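## Task

Using the forceps T1, take the red vial 2 out of well F2 of rack R1 and stand it on the bottom of well C8 in tube carrier TC. All other vials must stay upright in their own wells, and R1 and TC must stay seated in their nests. Finish with T1 returned to holder H1 with both tips in one slot and H1 upright on its base. Nothing may count as placed only because the robot is still holding it, so release everything and move the grippers away.

## Robot and tools

ROBOT. Two arms, left_arm and right_arm, each with a parallel two-finger gripper. The fingers point along the gripper's +z axis and separate along its y axis. end_effector_position is the point between the finger pads, slightly less than 1 cm behind the tips. Arm bases in the scene frame: left_arm at (-0.032, +0.322, 0) m, quat_wxyz (+1.000, 0, 0, +0.016); right_arm at (-0.013, -0.278, 0) m, quat_wxyz (+1.000, 0, 0, -0.004). Joint ranges (rad), base to gripper: waist -2.618 to 3.054, shoulder 0.000 to 3.142, elbow 0.000 to 3.142, wrist pitch -1.571 to 1.571, wrist yaw -1.571 to 1.571, wrist roll -2.094 to 2.094.

FRAME. One shared scene frame: origin on the table surface midway between the arms, +x out over the table, +z up, left_arm on the +y side. The arm names do not mean image sides. Reported hand positions can be somewhat wrong, more so when the arm reaches far.

SCENE. TC sits between the arms. R1 and TC have well labels printed on top: a row letter plus a column number, with a triangle marking A1. Vials are lifted by their caps with the forceps T1, which live in holder H1. Occasionally something briefly pulls on a held part or nudges a loose object.

ROW FORMAT. Every command row is one list of 16 numbers covering both arms, even if one arm is idle: left x, y, z, qw, qx, qy, qz, opening, then right x, y, z, qw, qx, qy, qz, opening. Position is an absolute target for end_effector_position in metres, scene frame; the quaternion is an absolute target orientation, w first, scene frame. Opening runs from -1 (closed) to +1 (fully open, 0.087 m). A row is rejected if a target lies more than 0.6 m from that arm's last reported position along any of its gripper axes. Each control step clips the target to within 70 mm and 16 degrees of the measured pose; joint friction can leave the gripper up to about 31 mm short, and very small commands may not move it at all. To hold an orientation, repeat the same quaternion in every row rather than copying the drifted one from a result. To park an arm, resend its full pose from the last result before it stopped, plus its intended opening.

TOOLS.
execute_actions: actions is a list of zero or one item. Empty list: returns current state only. {"rows": [...], "steps": n}: 1 to 15 rows, n up to 15 (default 15), each step 1/30 s; the final row repeats if rows are fewer than steps. {"steps": n} alone: a wait of up to 300 steps counted from the previous result, reply time included. Optional pictures (boolean) toggles camera images, which come by default. A refused call sends nothing. After an action ends, each arm only continues to its last clipped pose, so check the result and send the remainder.
move: target is one 16-number row as above (absolute poses). speed in m/s, 0.002 to 0.5, default 0.25; rotation capped at twice that in rad/s. Grippers travel straight lines, all finishing together, lasting 0.5 to 10 s (cut off at 10 s). Turns take the shorter way. Paths ignore obstacles and the other arm; grippers may lag, wander or overshoot speed, especially near full extension. Opening is applied at the start. Faster contact and targets deeper past contact press harder.
wait: seconds, 0 to 10; the robot gets no new command.
zoom_image: camera (cam_head_left, cam_head_right, cam_left_wrist, cam_right_wrist, each 896x504) and region [x0, y0, x1, y1] in pixels from the top-left, at most 504 by 504.
read_manual: section "licences" only; no motion.
finished_scene: scene, the number of the current scene; irreversible, and the result says whether the goal was met.

RESULTS. The state line shows each gripper's position and quaternion. grip_measured is finger opening on the command scale; the last Joint positions value is opening in metres. Readings may be off by about 1 mm per gripper, constant within a scene. To grasp, command about 0.02 below grip_measured for a firm hold, less for a lighter one; pads push about 20 N max, and fast closing squeezes harder. A move adds a "move:" line: done, off_target, moving, held or fault, plus limits (paced = pose clipped; held = a check blocked steps, after which the arm may lurch fast) and each gripper's distance from its target. "pose unreachable" names an arm whose command the clearance check altered or blocked; HELD marks affected steps. "Hand target" shows where the controller is driving each gripper. FAULT lines report stops.

HEAT. Holding loads warms motors. MOTOR HOT appears from 75 °C; at 90 °C that arm halts for 10 s; at 100 °C it goes limp and falls (OVER-TEMPERATURE FAULT). Do not idle while gripping.

AVOID. Knocking anything off the table, arms striking or pushing each other, dropped or slipping vials, slamming into objects, hard presses. Release and withdraw at the end.

Each tool is called after "Call:" by a JSON object that holds its "fn" and its "kwargs".

## Session

Call:
{"fn": "execute_actions", "kwargs": {"actions": []}}

Scene clock: 0.00 s of 12600.00 s.
left_arm: end_effector_position=(+0.4259, +0.6075, +0.3908) grip_measured=+0.987 end_effector_quat_wxyz=(-0.487, +0.809, -0.282, +0.171) | right_arm: end_effector_position=(+0.3418, -0.0740, +0.2461) grip_measured=+0.996 end_effector_quat_wxyz=(-0.020, +0.527, +0.723, +0.446)
Joint positions: left_arm=[ 0.493  1.925  2.313 -0.904 -0.329 -1.754  0.087] | right_arm=[ 0.194  1.49   1.284 -0.618 -0.609  1.693  0.087]
Joint velocities: left_arm=[-0.007  0.007 -0.012 -0.007 -0.095 -0.037  0.001] | right_arm=[-0.002 -0.002 -0.002 -0.022 -0.022  0.007  0.   ]
Hand target (left_arm): +0.426, +0.608, +0.391; -0.487, +0.809, -0.282, +0.171
Hand target (right_arm): +0.342, -0.074, +0.246; -0.020, +0.527, +0.723, +0.446

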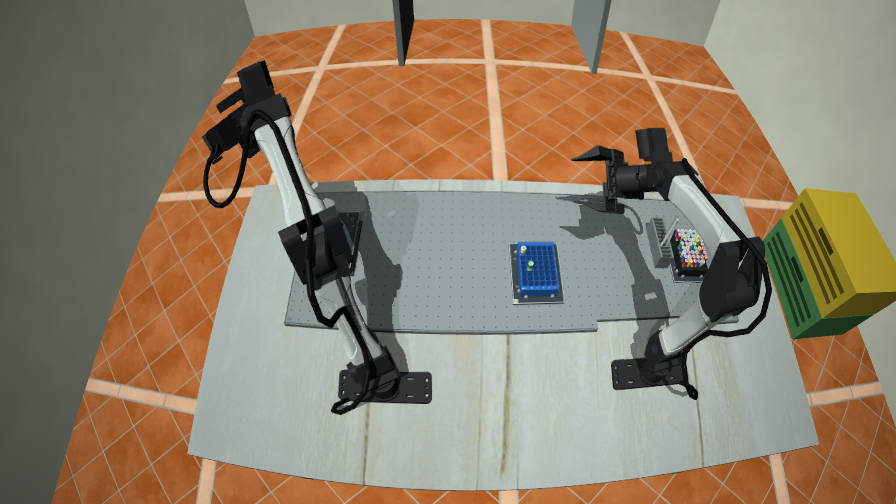

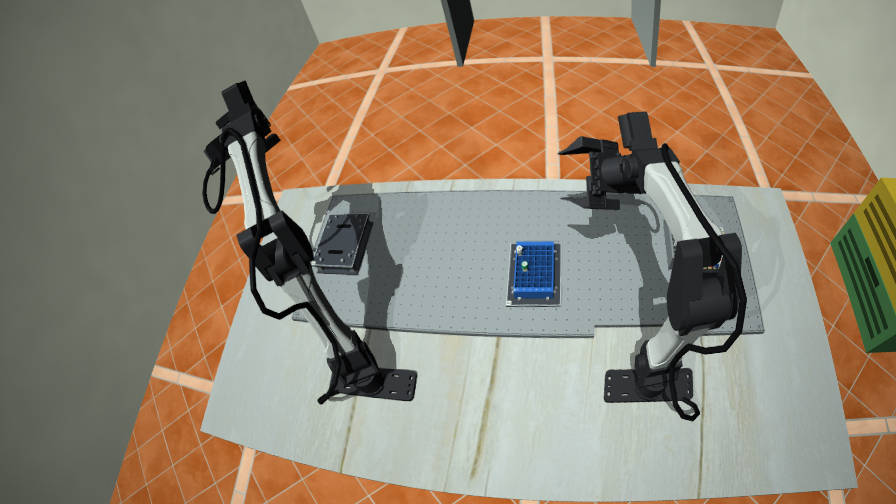

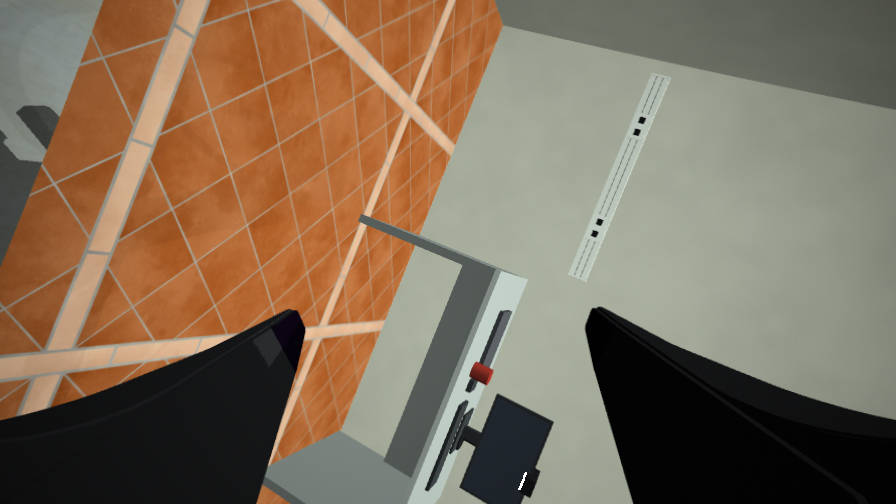

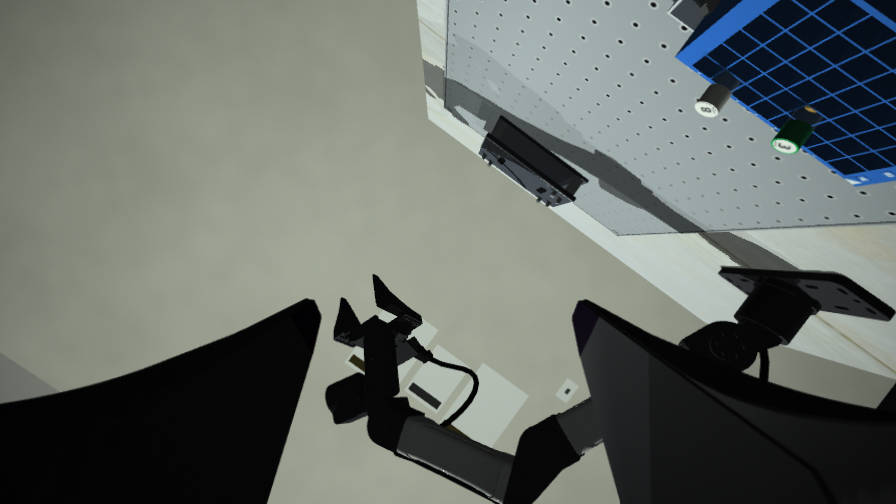

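Call:
{"fn": "zoom_image", "kwargs": {"camera": "cam_head_left", "region": [620, 200, 760, 300]}}

Call:
{"fn": "zoom_image", "kwargs": {"camera": "cam_head_left", "region": [490, 230, 590, 310]}}

Region (620, 200, 760, 300) of cam_head_left's 896x504 image, scaled by 3.600, with more detail than that image has; it fills the top 360 rows of this view, and the rest is white.

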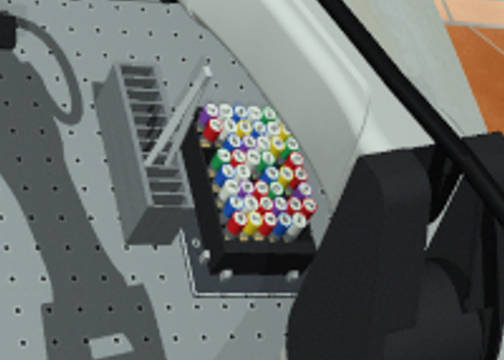

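Region (490, 230, 590, 310) of cam_head_left's 896x504 image, scaled by 5.040, with more detail than that image has; it fills the top 403 rows of this view, and the rest is white.

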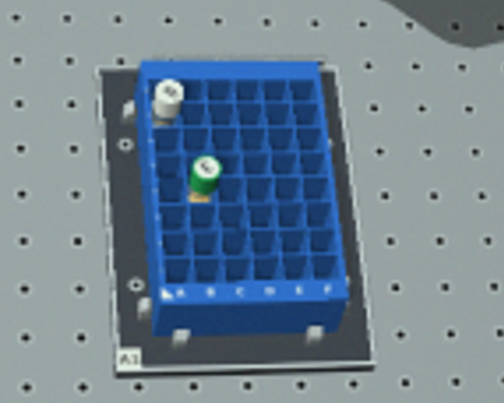

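Call:
{"fn": "move", "kwargs": {"target": [0.426,0.608,0.391,-0.487,0.809,-0.282,0.171,1,0.33,-0.35,0.27,0,0,1,0,1]}}

Scene clock: 6.63 s of 12600.00 s.
left_arm: end_effector_position=(+0.4259, +0.6075, +0.3908) grip_measured=+0.987 end_effector_quat_wxyz=(-0.487, +0.809, -0.282, +0.171) | right_arm: end_effector_position=(+0.3358, -0.3538, +0.2579) grip_measured=+0.996 end_effector_quat_wxyz=(+0.180, +0.007, +0.983, -0.031)
Joint positions: left_arm=[ 0.493  1.925  2.313 -0.904 -0.329 -1.754  0.087] | right_arm=[-0.189  1.859  2.202 -1.547 -0.006 -0.181  0.087]
Joint velocities: left_arm=[ 0.002  0.002  0.017  0.037 -0.095  0.007 -0.001] | right_arm=[ 0.007 -0.002 -0.007 -0.066  0.037 -0.037  0.   ]
Hand target (left_arm): +0.426, +0.608, +0.391; -0.487, +0.809, -0.282, +0.171
Hand target (right_arm): +0.333, -0.352, +0.269; +0.191, -0.002, +0.981, -0.041
Off the commanded pose (left_arm): 0.001 m, 0 deg.
Off the commanded pose (right_arm): 0.014 m, 21 deg; orientation clipped at the last step of the last action.
joint sent to its limit (right arm) — the command would take joint 4 (wrist pitch) past its lower limit, so that joint was sent only as far as its limit.
move: off_target (right_arm); limits=paced

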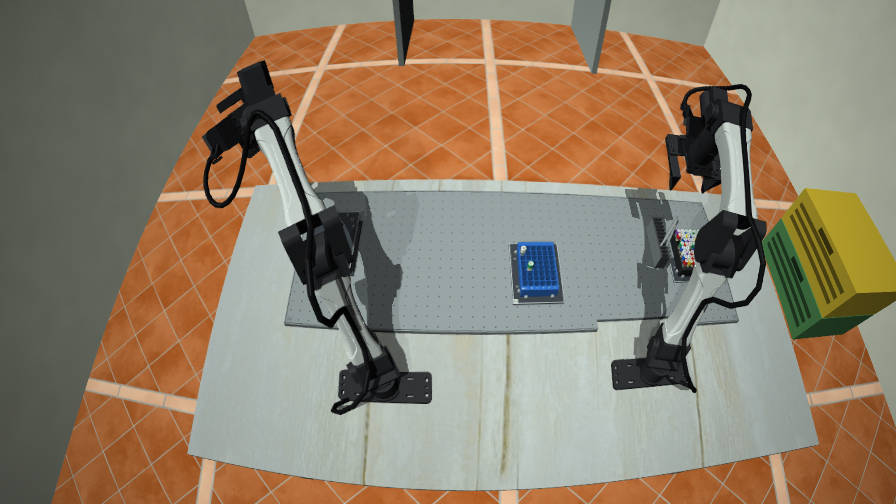

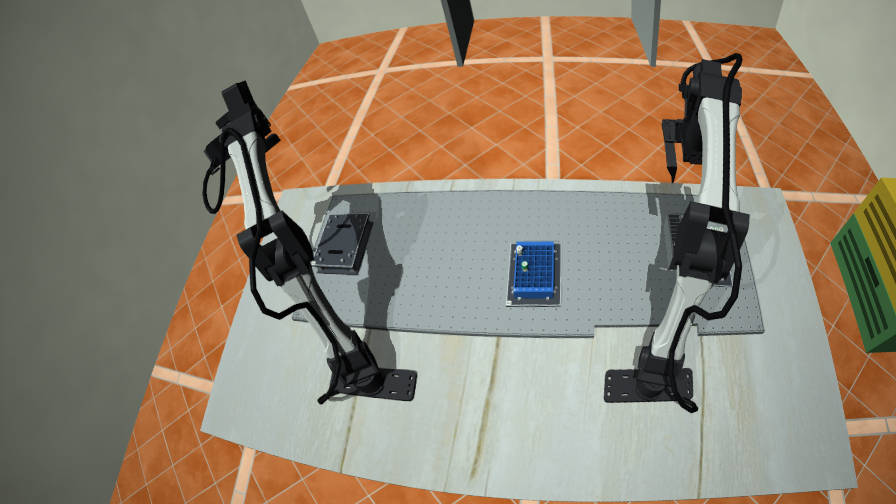

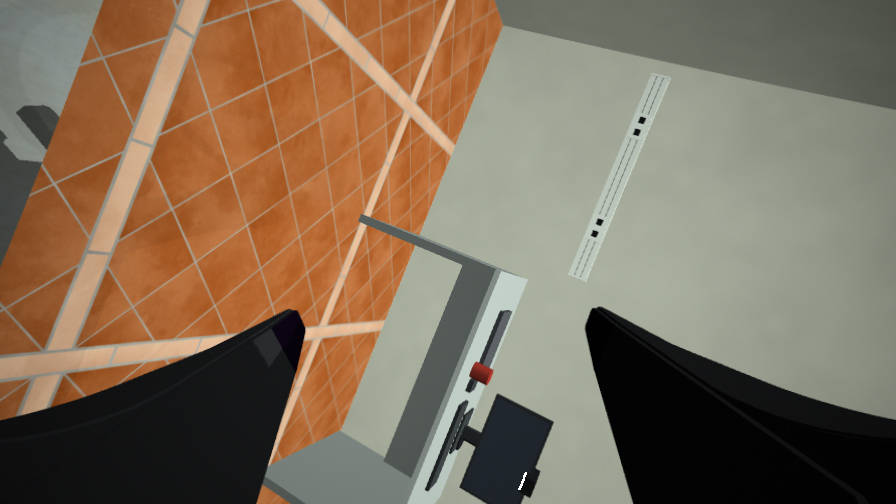

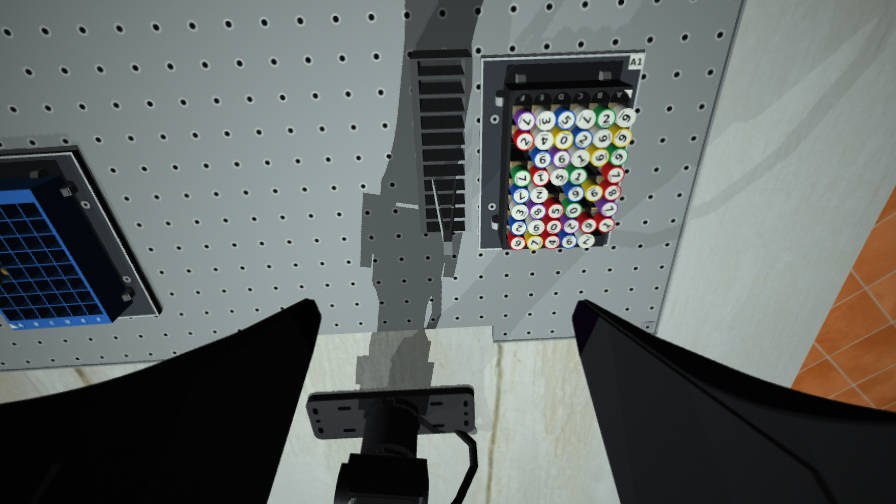

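Call:
{"fn": "move", "kwargs": {"target": [0.30,-0.02,0.22,0.354,-0.612,0.612,-0.354,1,0.30,-0.35,0.20,0.216,0,0.976,0,0.2]}}

Scene clock: 12.33 s of 12600.00 s.
left_arm: end_effector_position=(+0.2962, -0.0072, +0.2043) grip_measured=+0.987 end_effector_quat_wxyz=(+0.365, -0.566, +0.647, -0.356) | right_arm: end_effector_position=(+0.3021, -0.3493, +0.1990) grip_measured=+0.200 end_effector_quat_wxyz=(+0.205, -0.000, +0.979, -0.003)
Joint positions: left_arm=[-1.033  1.599  1.218 -0.371 -0.793 -2.079  0.087] | right_arm=[-0.237  1.567  1.596 -1.195 -0.093 -0.226  0.053]
Joint velocities: left_arm=[-0.012 -0.002  0.017 -0.007  0.051 -0.037 -0.001] | right_arm=[ 0.007 -0.007 -0.012 -0.037  0.022 -0.051  0.001]
Hand target (left_arm): +0.300, -0.015, +0.220; +0.365, -0.569, +0.633, -0.377
Hand target (right_arm): +0.301, -0.351, +0.200; +0.216, +0.000, +0.976, -0.001
Off the commanded pose (left_arm): 0.021 m, 7 deg.
Off the commanded pose (right_arm): 0.002 m, 1 deg.
joint sent to its limit (left arm) — the command would take joint 6 (wrist roll) past its lower limit, so that joint was sent only as far as its limit.
move: off_target (left_arm)

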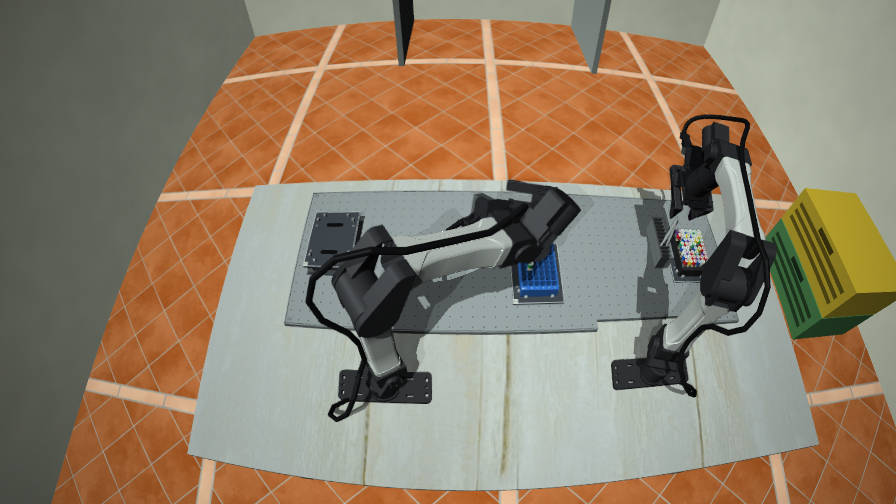

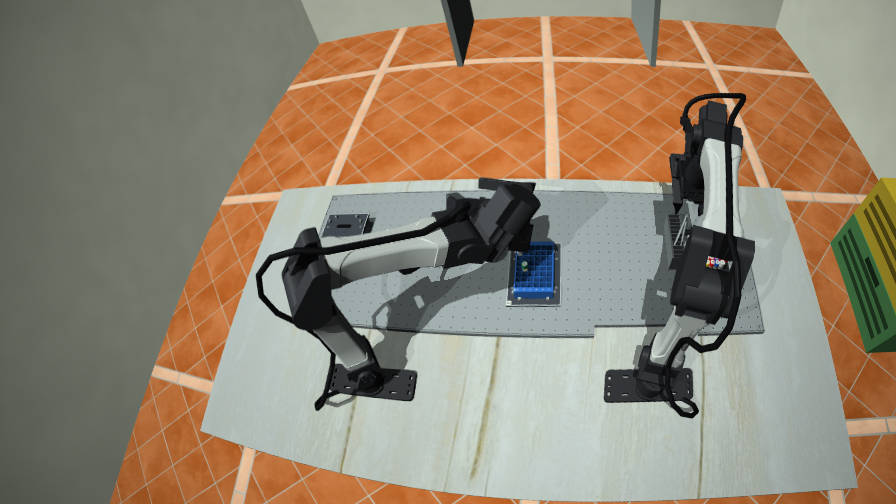

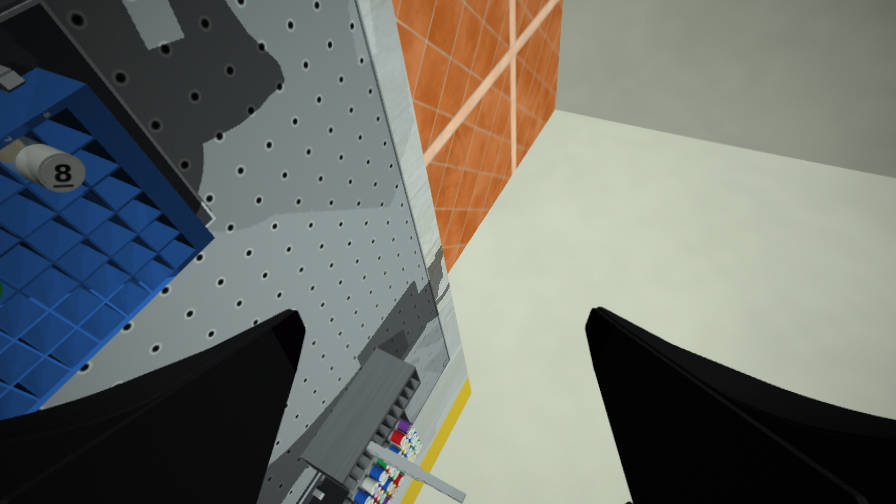

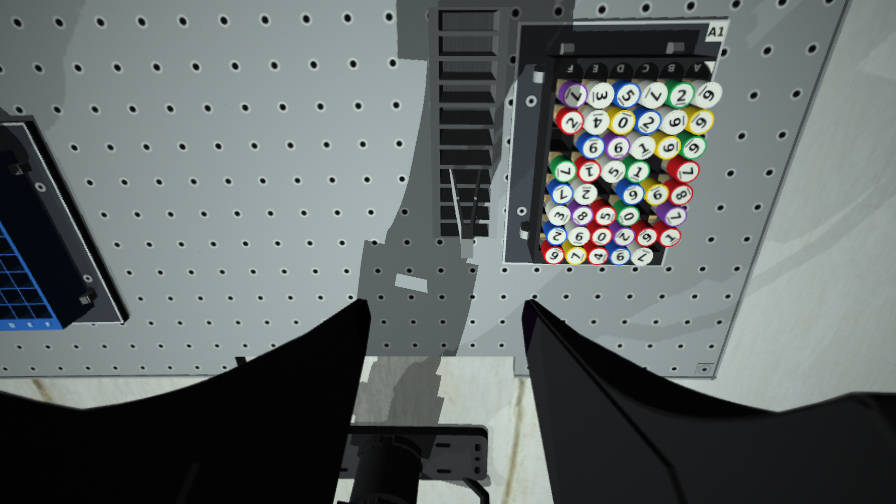

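Call:
{"fn": "move", "kwargs": {"target": [0.30,-0.05,0.23,0.596,0.38,0.38,-0.596,1,0.305,-0.358,0.155,0.216,0,0.976,0,0.0], "speed": 0.2}}

Scene clock: 20.10 s of 12600.00 s.
left_arm: end_effector_position=(+0.2958, -0.0532, +0.2208) grip_measured=+0.987 end_effector_quat_wxyz=(+0.571, +0.390, +0.444, -0.570) | right_arm: end_effector_position=(+0.3071, -0.3565, +0.1526) grip_measured=+0.000 end_effector_quat_wxyz=(+0.203, -0.000, +0.979, -0.001)
Joint positions: left_arm=[-0.58   2.012  0.976  1.539  0.894 -0.468  0.087] | right_arm=[-0.258  1.567  1.41  -1.017 -0.103 -0.245  0.044]
Joint velocities: left_arm=[ 0.017  0.007 -0.012  0.037  0.051 -0.037 -0.001] | right_arm=[-0.002 -0.002  0.002  0.007 -0.022  0.022 -0.001]
Hand target (left_arm): +0.301, -0.052, +0.231; +0.586, +0.397, +0.425, -0.564
Hand target (right_arm): +0.306, -0.358, +0.155; +0.215, -0.000, +0.977, -0.000
Off the commanded pose (left_arm): 0.011 m, 8 deg.
Off the commanded pose (right_arm): 0.004 m, 2 deg.
joint sent to its limit (left arm) — the command would take joint 4 (wrist pitch) past its upper limit, so that joint was sent only as far as its limit.
move: off_target (left_arm)

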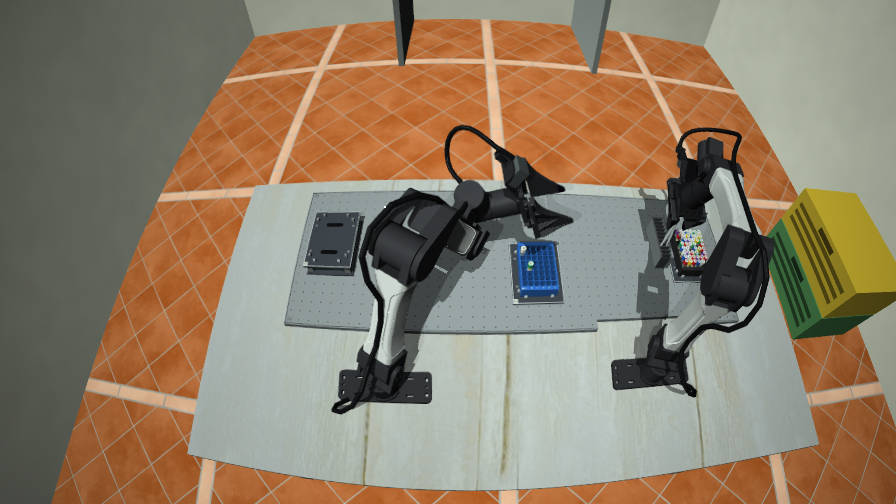

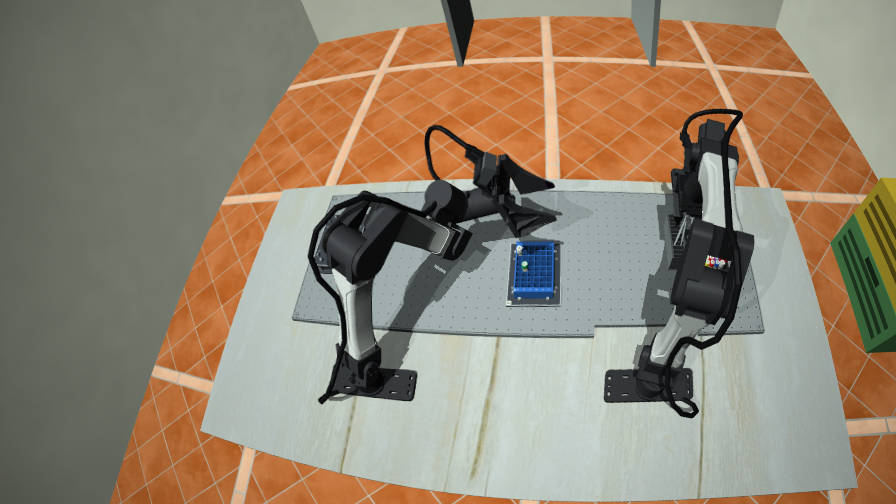

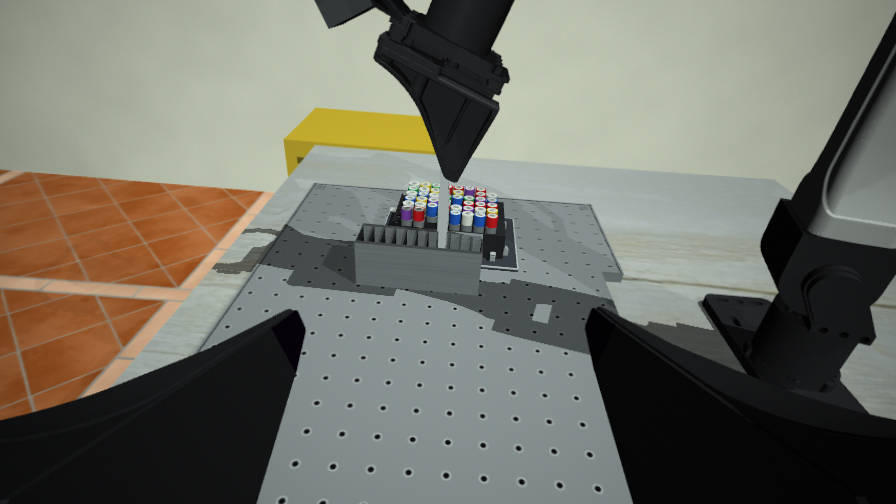

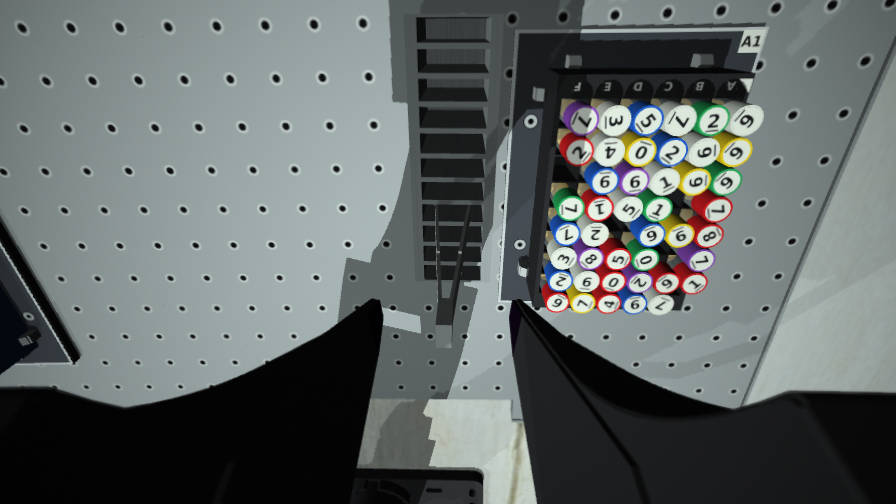

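Call:
{"fn": "move", "kwargs": {"target": [0.2958,-0.0532,0.2208,0.571,0.39,0.444,-0.57,1,0.314,-0.36,0.118,0.216,0,0.976,0,-0.3], "speed": 0.05}}

Call:
{"fn": "zoom_image", "kwargs": {"camera": "cam_left_wrist", "region": [340, 120, 540, 300]}}

Scene clock: 22.30 s of 12600.00 s.
left_arm: end_effector_position=(+0.2954, -0.0533, +0.2206) grip_measured=+0.987 end_effector_quat_wxyz=(+0.570, +0.391, +0.443, -0.570) | right_arm: end_effector_position=(+0.3149, -0.3586, +0.1250) grip_measured=-0.300 end_effector_quat_wxyz=(+0.217, -0.001, +0.976, -0.005)
Joint positions: left_arm=[-0.58   2.012  0.976  1.539  0.897 -0.467  0.087] | right_arm=[-0.258  1.567  1.293 -0.87  -0.103 -0.245  0.031]
Joint velocities: left_arm=[ 0.002 -0.012 -0.007 -0.037 -0.022  0.007  0.001] | right_arm=[ 0.002 -0.017 -0.007  0.022 -0.007  0.037  0.   ]
Hand target (left_arm): +0.296, -0.053, +0.221; +0.571, +0.390, +0.444, -0.570
Hand target (right_arm): +0.314, -0.360, +0.118; +0.216, +0.000, +0.976, -0.000
Off the commanded pose (left_arm): 0.000 m, 0 deg.
Off the commanded pose (right_arm): 0.007 m, 1 deg.
move: done

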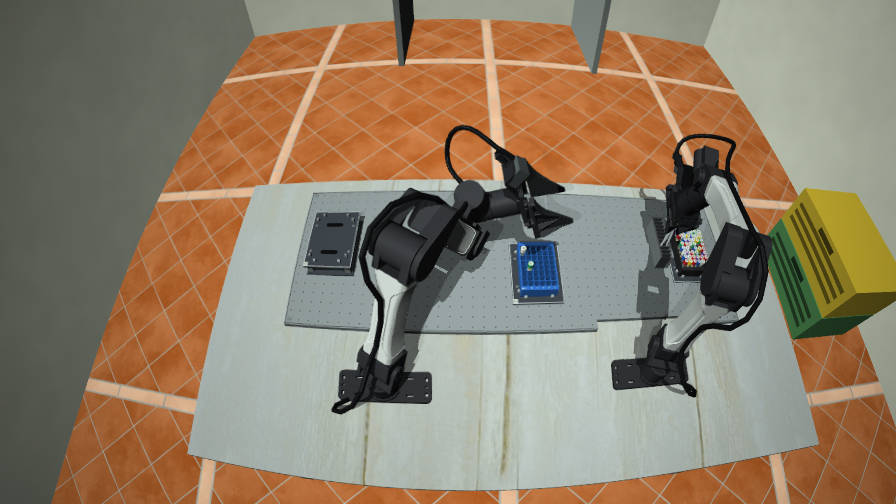

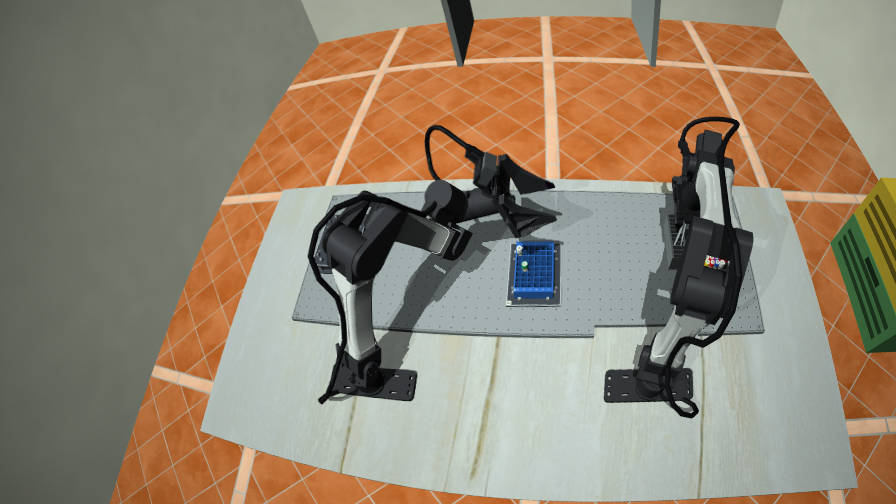

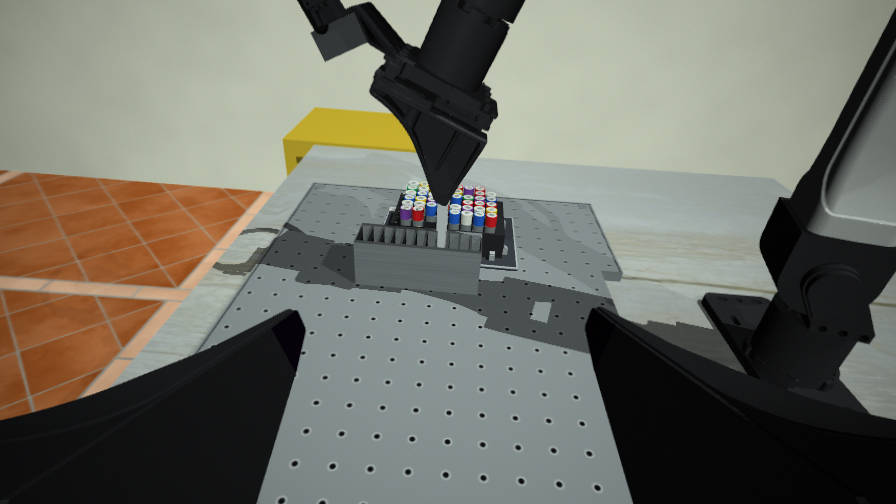

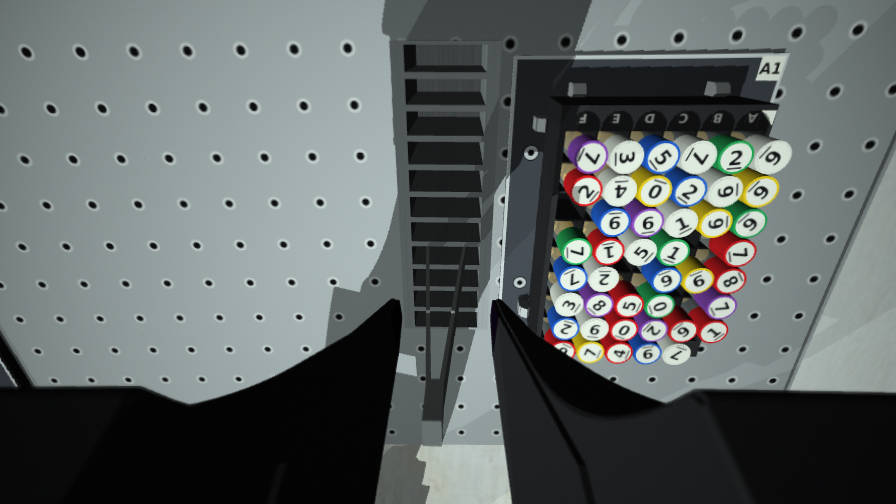

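Region (340, 120, 540, 300) of cam_left_wrist's 896x504 image, scaled by 2.520, with more detail than that image has; it fills the top 454 rows of this view, and the rest is white.

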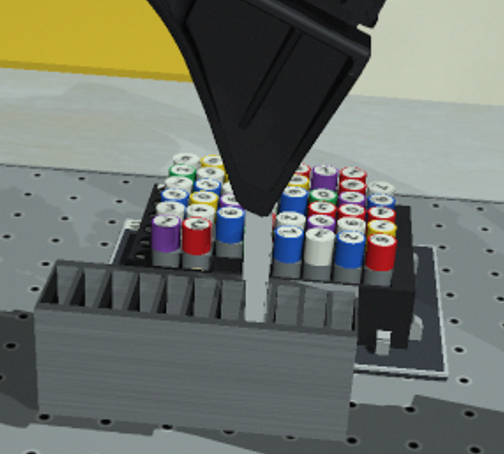

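Call:
{"fn": "move", "kwargs": {"target": [0.2958,-0.0532,0.2208,0.571,0.39,0.444,-0.57,1,0.314,-0.358,0.10,0.216,0,0.976,0,-0.45], "speed": 0.04}}

Scene clock: 24.07 s of 12600.00 s.
left_arm: end_effector_position=(+0.2954, -0.0533, +0.2206) grip_measured=+0.987 end_effector_quat_wxyz=(+0.570, +0.391, +0.443, -0.570) | right_arm: end_effector_position=(+0.3147, -0.3585, +0.1080) grip_measured=-0.450 end_effector_quat_wxyz=(+0.219, -0.001, +0.976, -0.005)
Joint positions: left_arm=[-0.58   2.012  0.976  1.539  0.897 -0.467  0.087] | right_arm=[-0.258  1.567  1.224 -0.797 -0.103 -0.245  0.024]
Joint velocities: left_arm=[ 0.002 -0.007 -0.012  0.007  0.066 -0.037  0.001] | right_arm=[ 0.002 -0.017  0.002  0.051  0.022  0.037  0.001]
Hand target (left_arm): +0.296, -0.053, +0.221; +0.571, +0.390, +0.444, -0.570
Hand target (right_arm): +0.314, -0.358, +0.100; +0.216, -0.000, +0.976, -0.000
Off the commanded pose (left_arm): 0.000 m, 0 deg.
Off the commanded pose (right_arm): 0.008 m, 1 deg.
move: done

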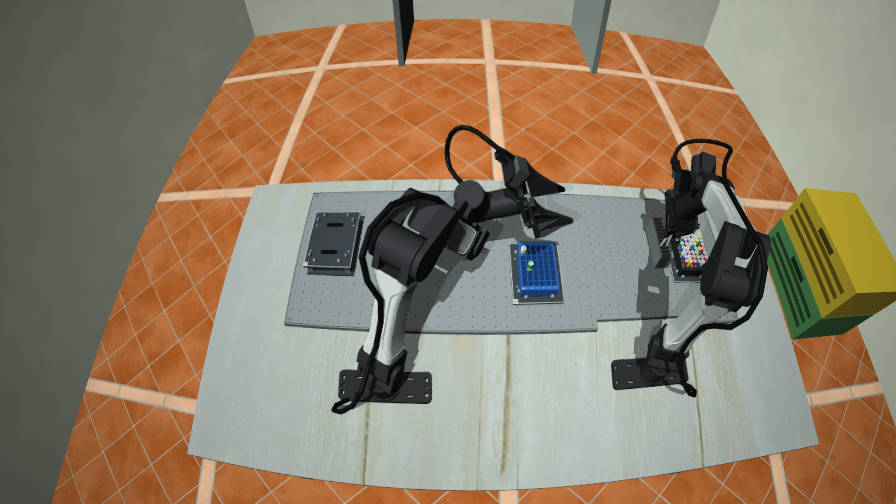

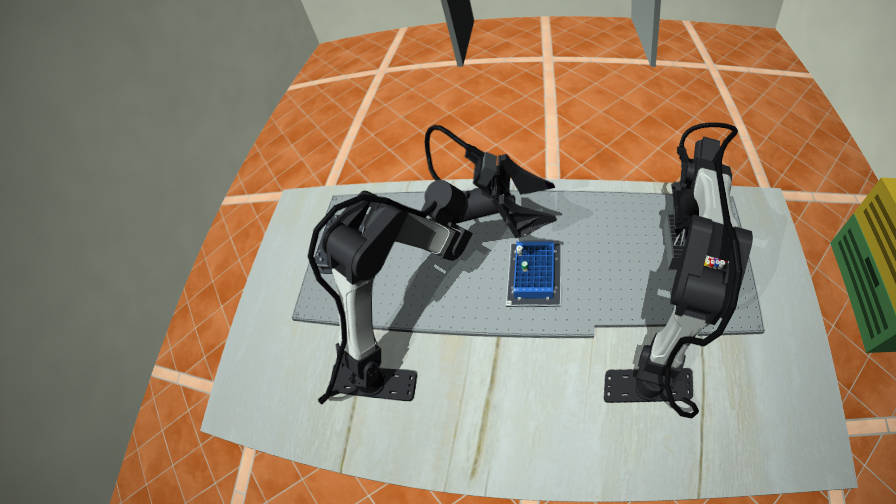

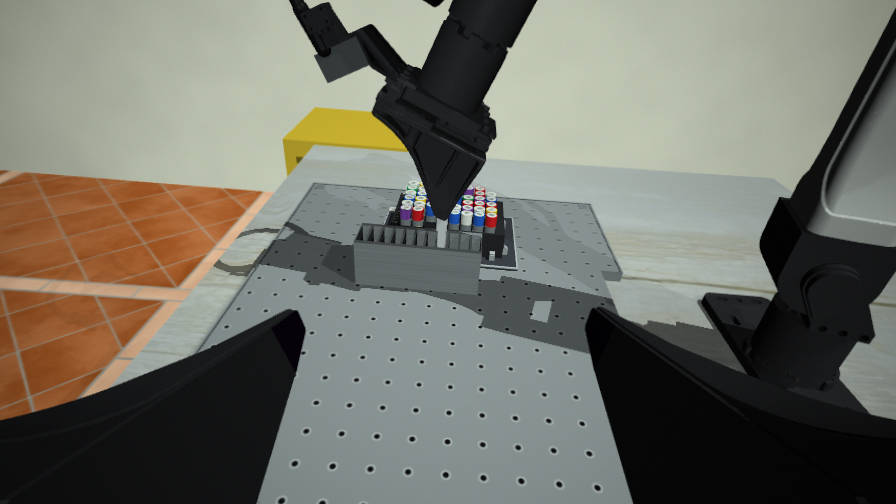

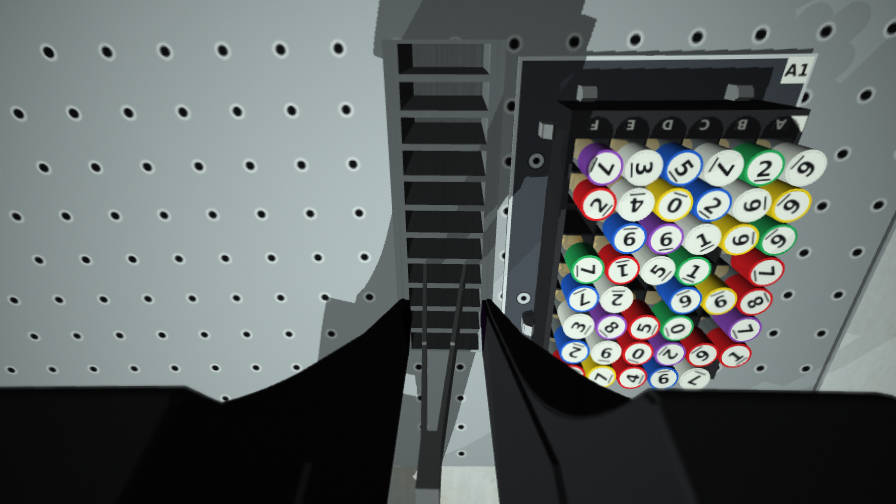

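Call:
{"fn": "execute_actions", "kwargs": {"actions": [{"rows":[[0.2958,-0.0532,0.2208,0.571,0.39,0.444,-0.57,1,0.314,-0.358,0.10,0.216,0,0.976,0,-0.55],[0.2958,-0.0532,0.2208,0.571,0.39,0.444,-0.57,1,0.314,-0.358,0.10,0.216,0,0.976,0,-0.6],[0.2958,-0.0532,0.2208,0.571,0.39,0.444,-0.57,1,0.314,-0.358,0.10,0.216,0,0.976,0,-0.64],[0.2958,-0.0532,0.2208,0.571,0.39,0.444,-0.57,1,0.314,-0.358,0.10,0.216,0,0.976,0,-0.67],[0.2958,-0.0532,0.2208,0.571,0.39,0.444,-0.57,1,0.314,-0.358,0.10,0.216,0,0.976,0,-0.70],[0.2958,-0.0532,0.2208,0.571,0.39,0.444,-0.57,1,0.314,-0.358,0.10,0.216,0,0.976,0,-0.72],[0.2958,-0.0532,0.2208,0.571,0.39,0.444,-0.57,1,0.314,-0.358,0.10,0.216,0,0.976,0,-0.74],[0.2958,-0.0532,0.2208,0.571,0.39,0.444,-0.57,1,0.314,-0.358,0.10,0.216,0,0.976,0,-0.76],[0.2958,-0.0532,0.2208,0.571,0.39,0.444,-0.57,1,0.314,-0.358,0.10,0.216,0,0.976,0,-0.78]]}], "pictures": false}}

Call:
{"fn": "move", "kwargs": {"target": [0.2958,-0.0532,0.2208,0.571,0.39,0.444,-0.57,1,0.314,-0.358,0.205,0.216,0,0.976,0,-0.78], "speed": 0.05}}

Scene clock: 26.93 s of 12600.00 s.
left_arm: end_effector_position=(+0.2954, -0.0533, +0.2206) grip_measured=+0.987 end_effector_quat_wxyz=(+0.570, +0.391, +0.443, -0.570) | right_arm: end_effector_position=(+0.3151, -0.3586, +0.1081) grip_measured=-0.780 end_effector_quat_wxyz=(+0.220, -0.001, +0.976, -0.006)
Joint positions: left_arm=[-0.58   2.012  0.976  1.539  0.897 -0.467  0.087] | right_arm=[-0.258  1.567  1.224 -0.796 -0.103 -0.245  0.01 ]
Joint velocities: left_arm=[-0.007 -0.002 -0.007 -0.095 -0.022 -0.037 -0.   ] | right_arm=[ 0.002 -0.027 -0.007  0.022 -0.007 -0.022  0.   ]
Hand target (left_arm): +0.296, -0.053, +0.221; +0.571, +0.390, +0.444, -0.570
Hand target (right_arm): +0.314, -0.358, +0.100; +0.216, -0.000, +0.976, -0.000
Off the commanded pose (left_arm): 0.000 m, 0 deg.
Off the commanded pose (right_arm): 0.008 m, 1 deg.
Steps of this call (steps 1 to 71: nothing new was sent; steps 72 to 86: all 15 steps of this action). Readings (end_effector_position):
72: left_arm (+0.2954, -0.0533, +0.2206) | right_arm (+0.3151, -0.3586, +0.1081)
73: left_arm (+0.2954, -0.0533, +0.2206) | right_arm (+0.3151, -0.3586, +0.1081)
75: left_arm (+0.2954, -0.0533, +0.2206) | right_arm (+0.3151, -0.3586, +0.1081)
79: left_arm (+0.2954, -0.0533, +0.2206) | right_arm (+0.3151, -0.3586, +0.1081)
86: the state above

Scene clock: 29.60 s of 12600.00 s.
left_arm: end_effector_position=(+0.2954, -0.0533, +0.2206) grip_measured=+0.987 end_effector_quat_wxyz=(+0.570, +0.391, +0.443, -0.570) | right_arm: end_effector_position=(+0.3101, -0.3573, +0.2020) grip_measured=-0.780 end_effector_quat_wxyz=(+0.216, -0.001, +0.976, -0.005)
Joint positions: left_arm=[-0.58   2.012  0.976  1.539  0.897 -0.467  0.087] | right_arm=[-0.258  1.586  1.621 -1.182 -0.103 -0.245  0.01 ]
Joint velocities: left_arm=[-0.007  0.002 -0.027 -0.11   0.095 -0.022  0.001] | right_arm=[ 0.002  0.002 -0.012  0.051 -0.007  0.007 -0.001]
Hand target (left_arm): +0.296, -0.053, +0.221; +0.571, +0.390, +0.444, -0.570
Hand target (right_arm): +0.313, -0.358, +0.205; +0.216, -0.000, +0.976, -0.000
Off the commanded pose (left_arm): 0.000 m, 0 deg.
Off the commanded pose (right_arm): 0.005 m, 1 deg.
move: done

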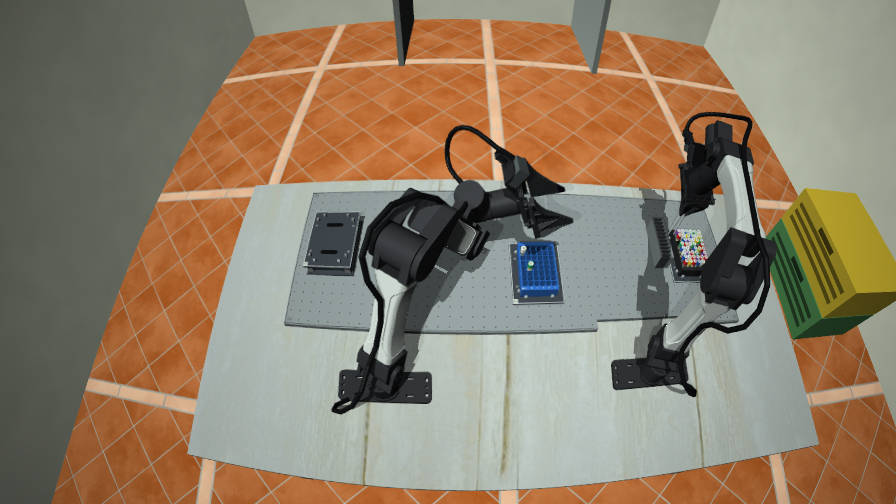

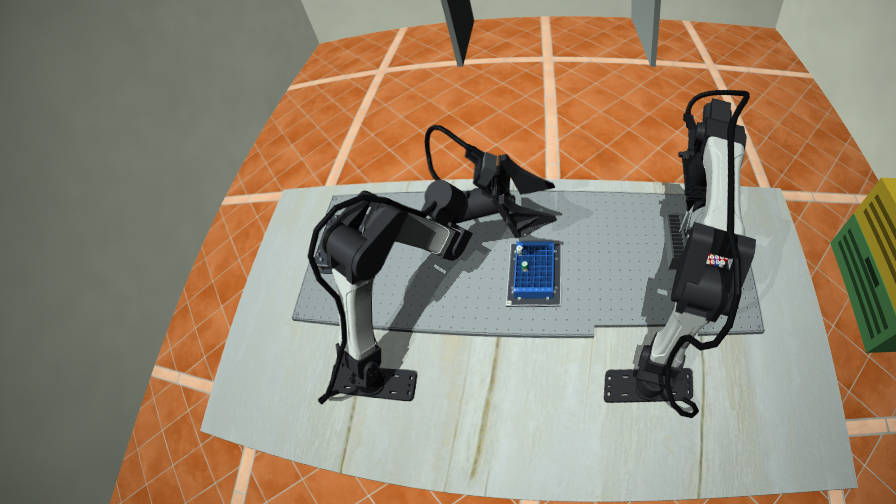

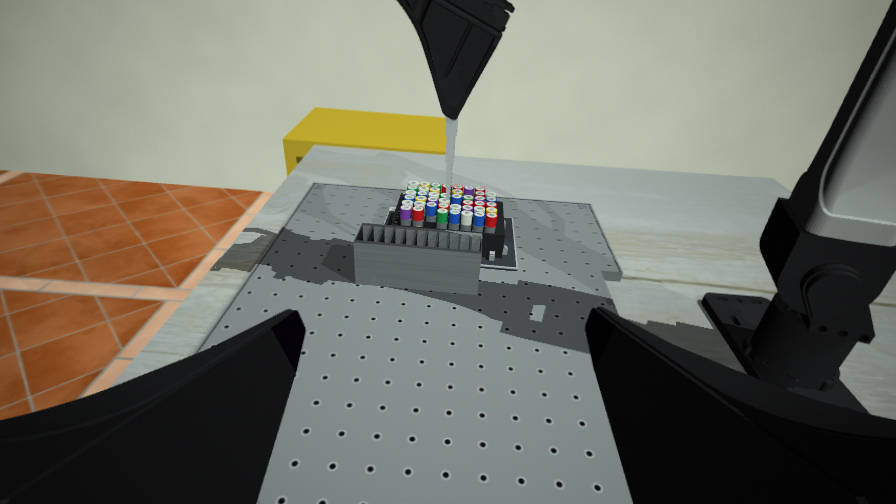

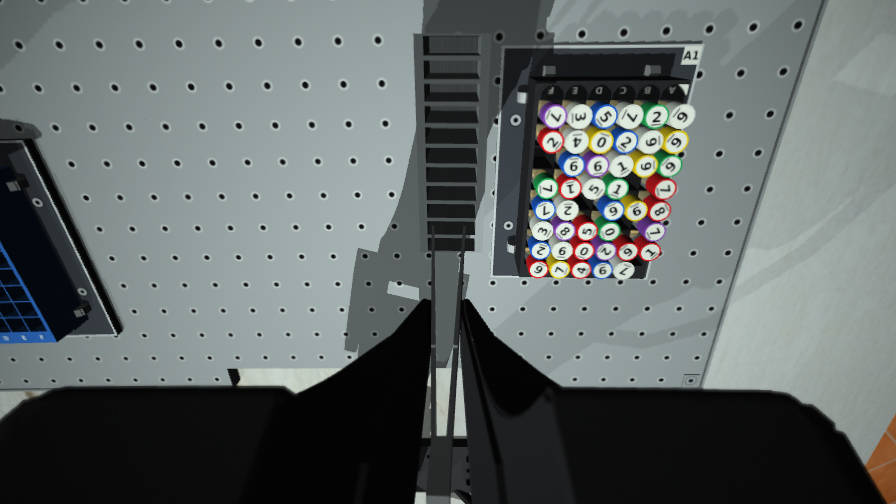

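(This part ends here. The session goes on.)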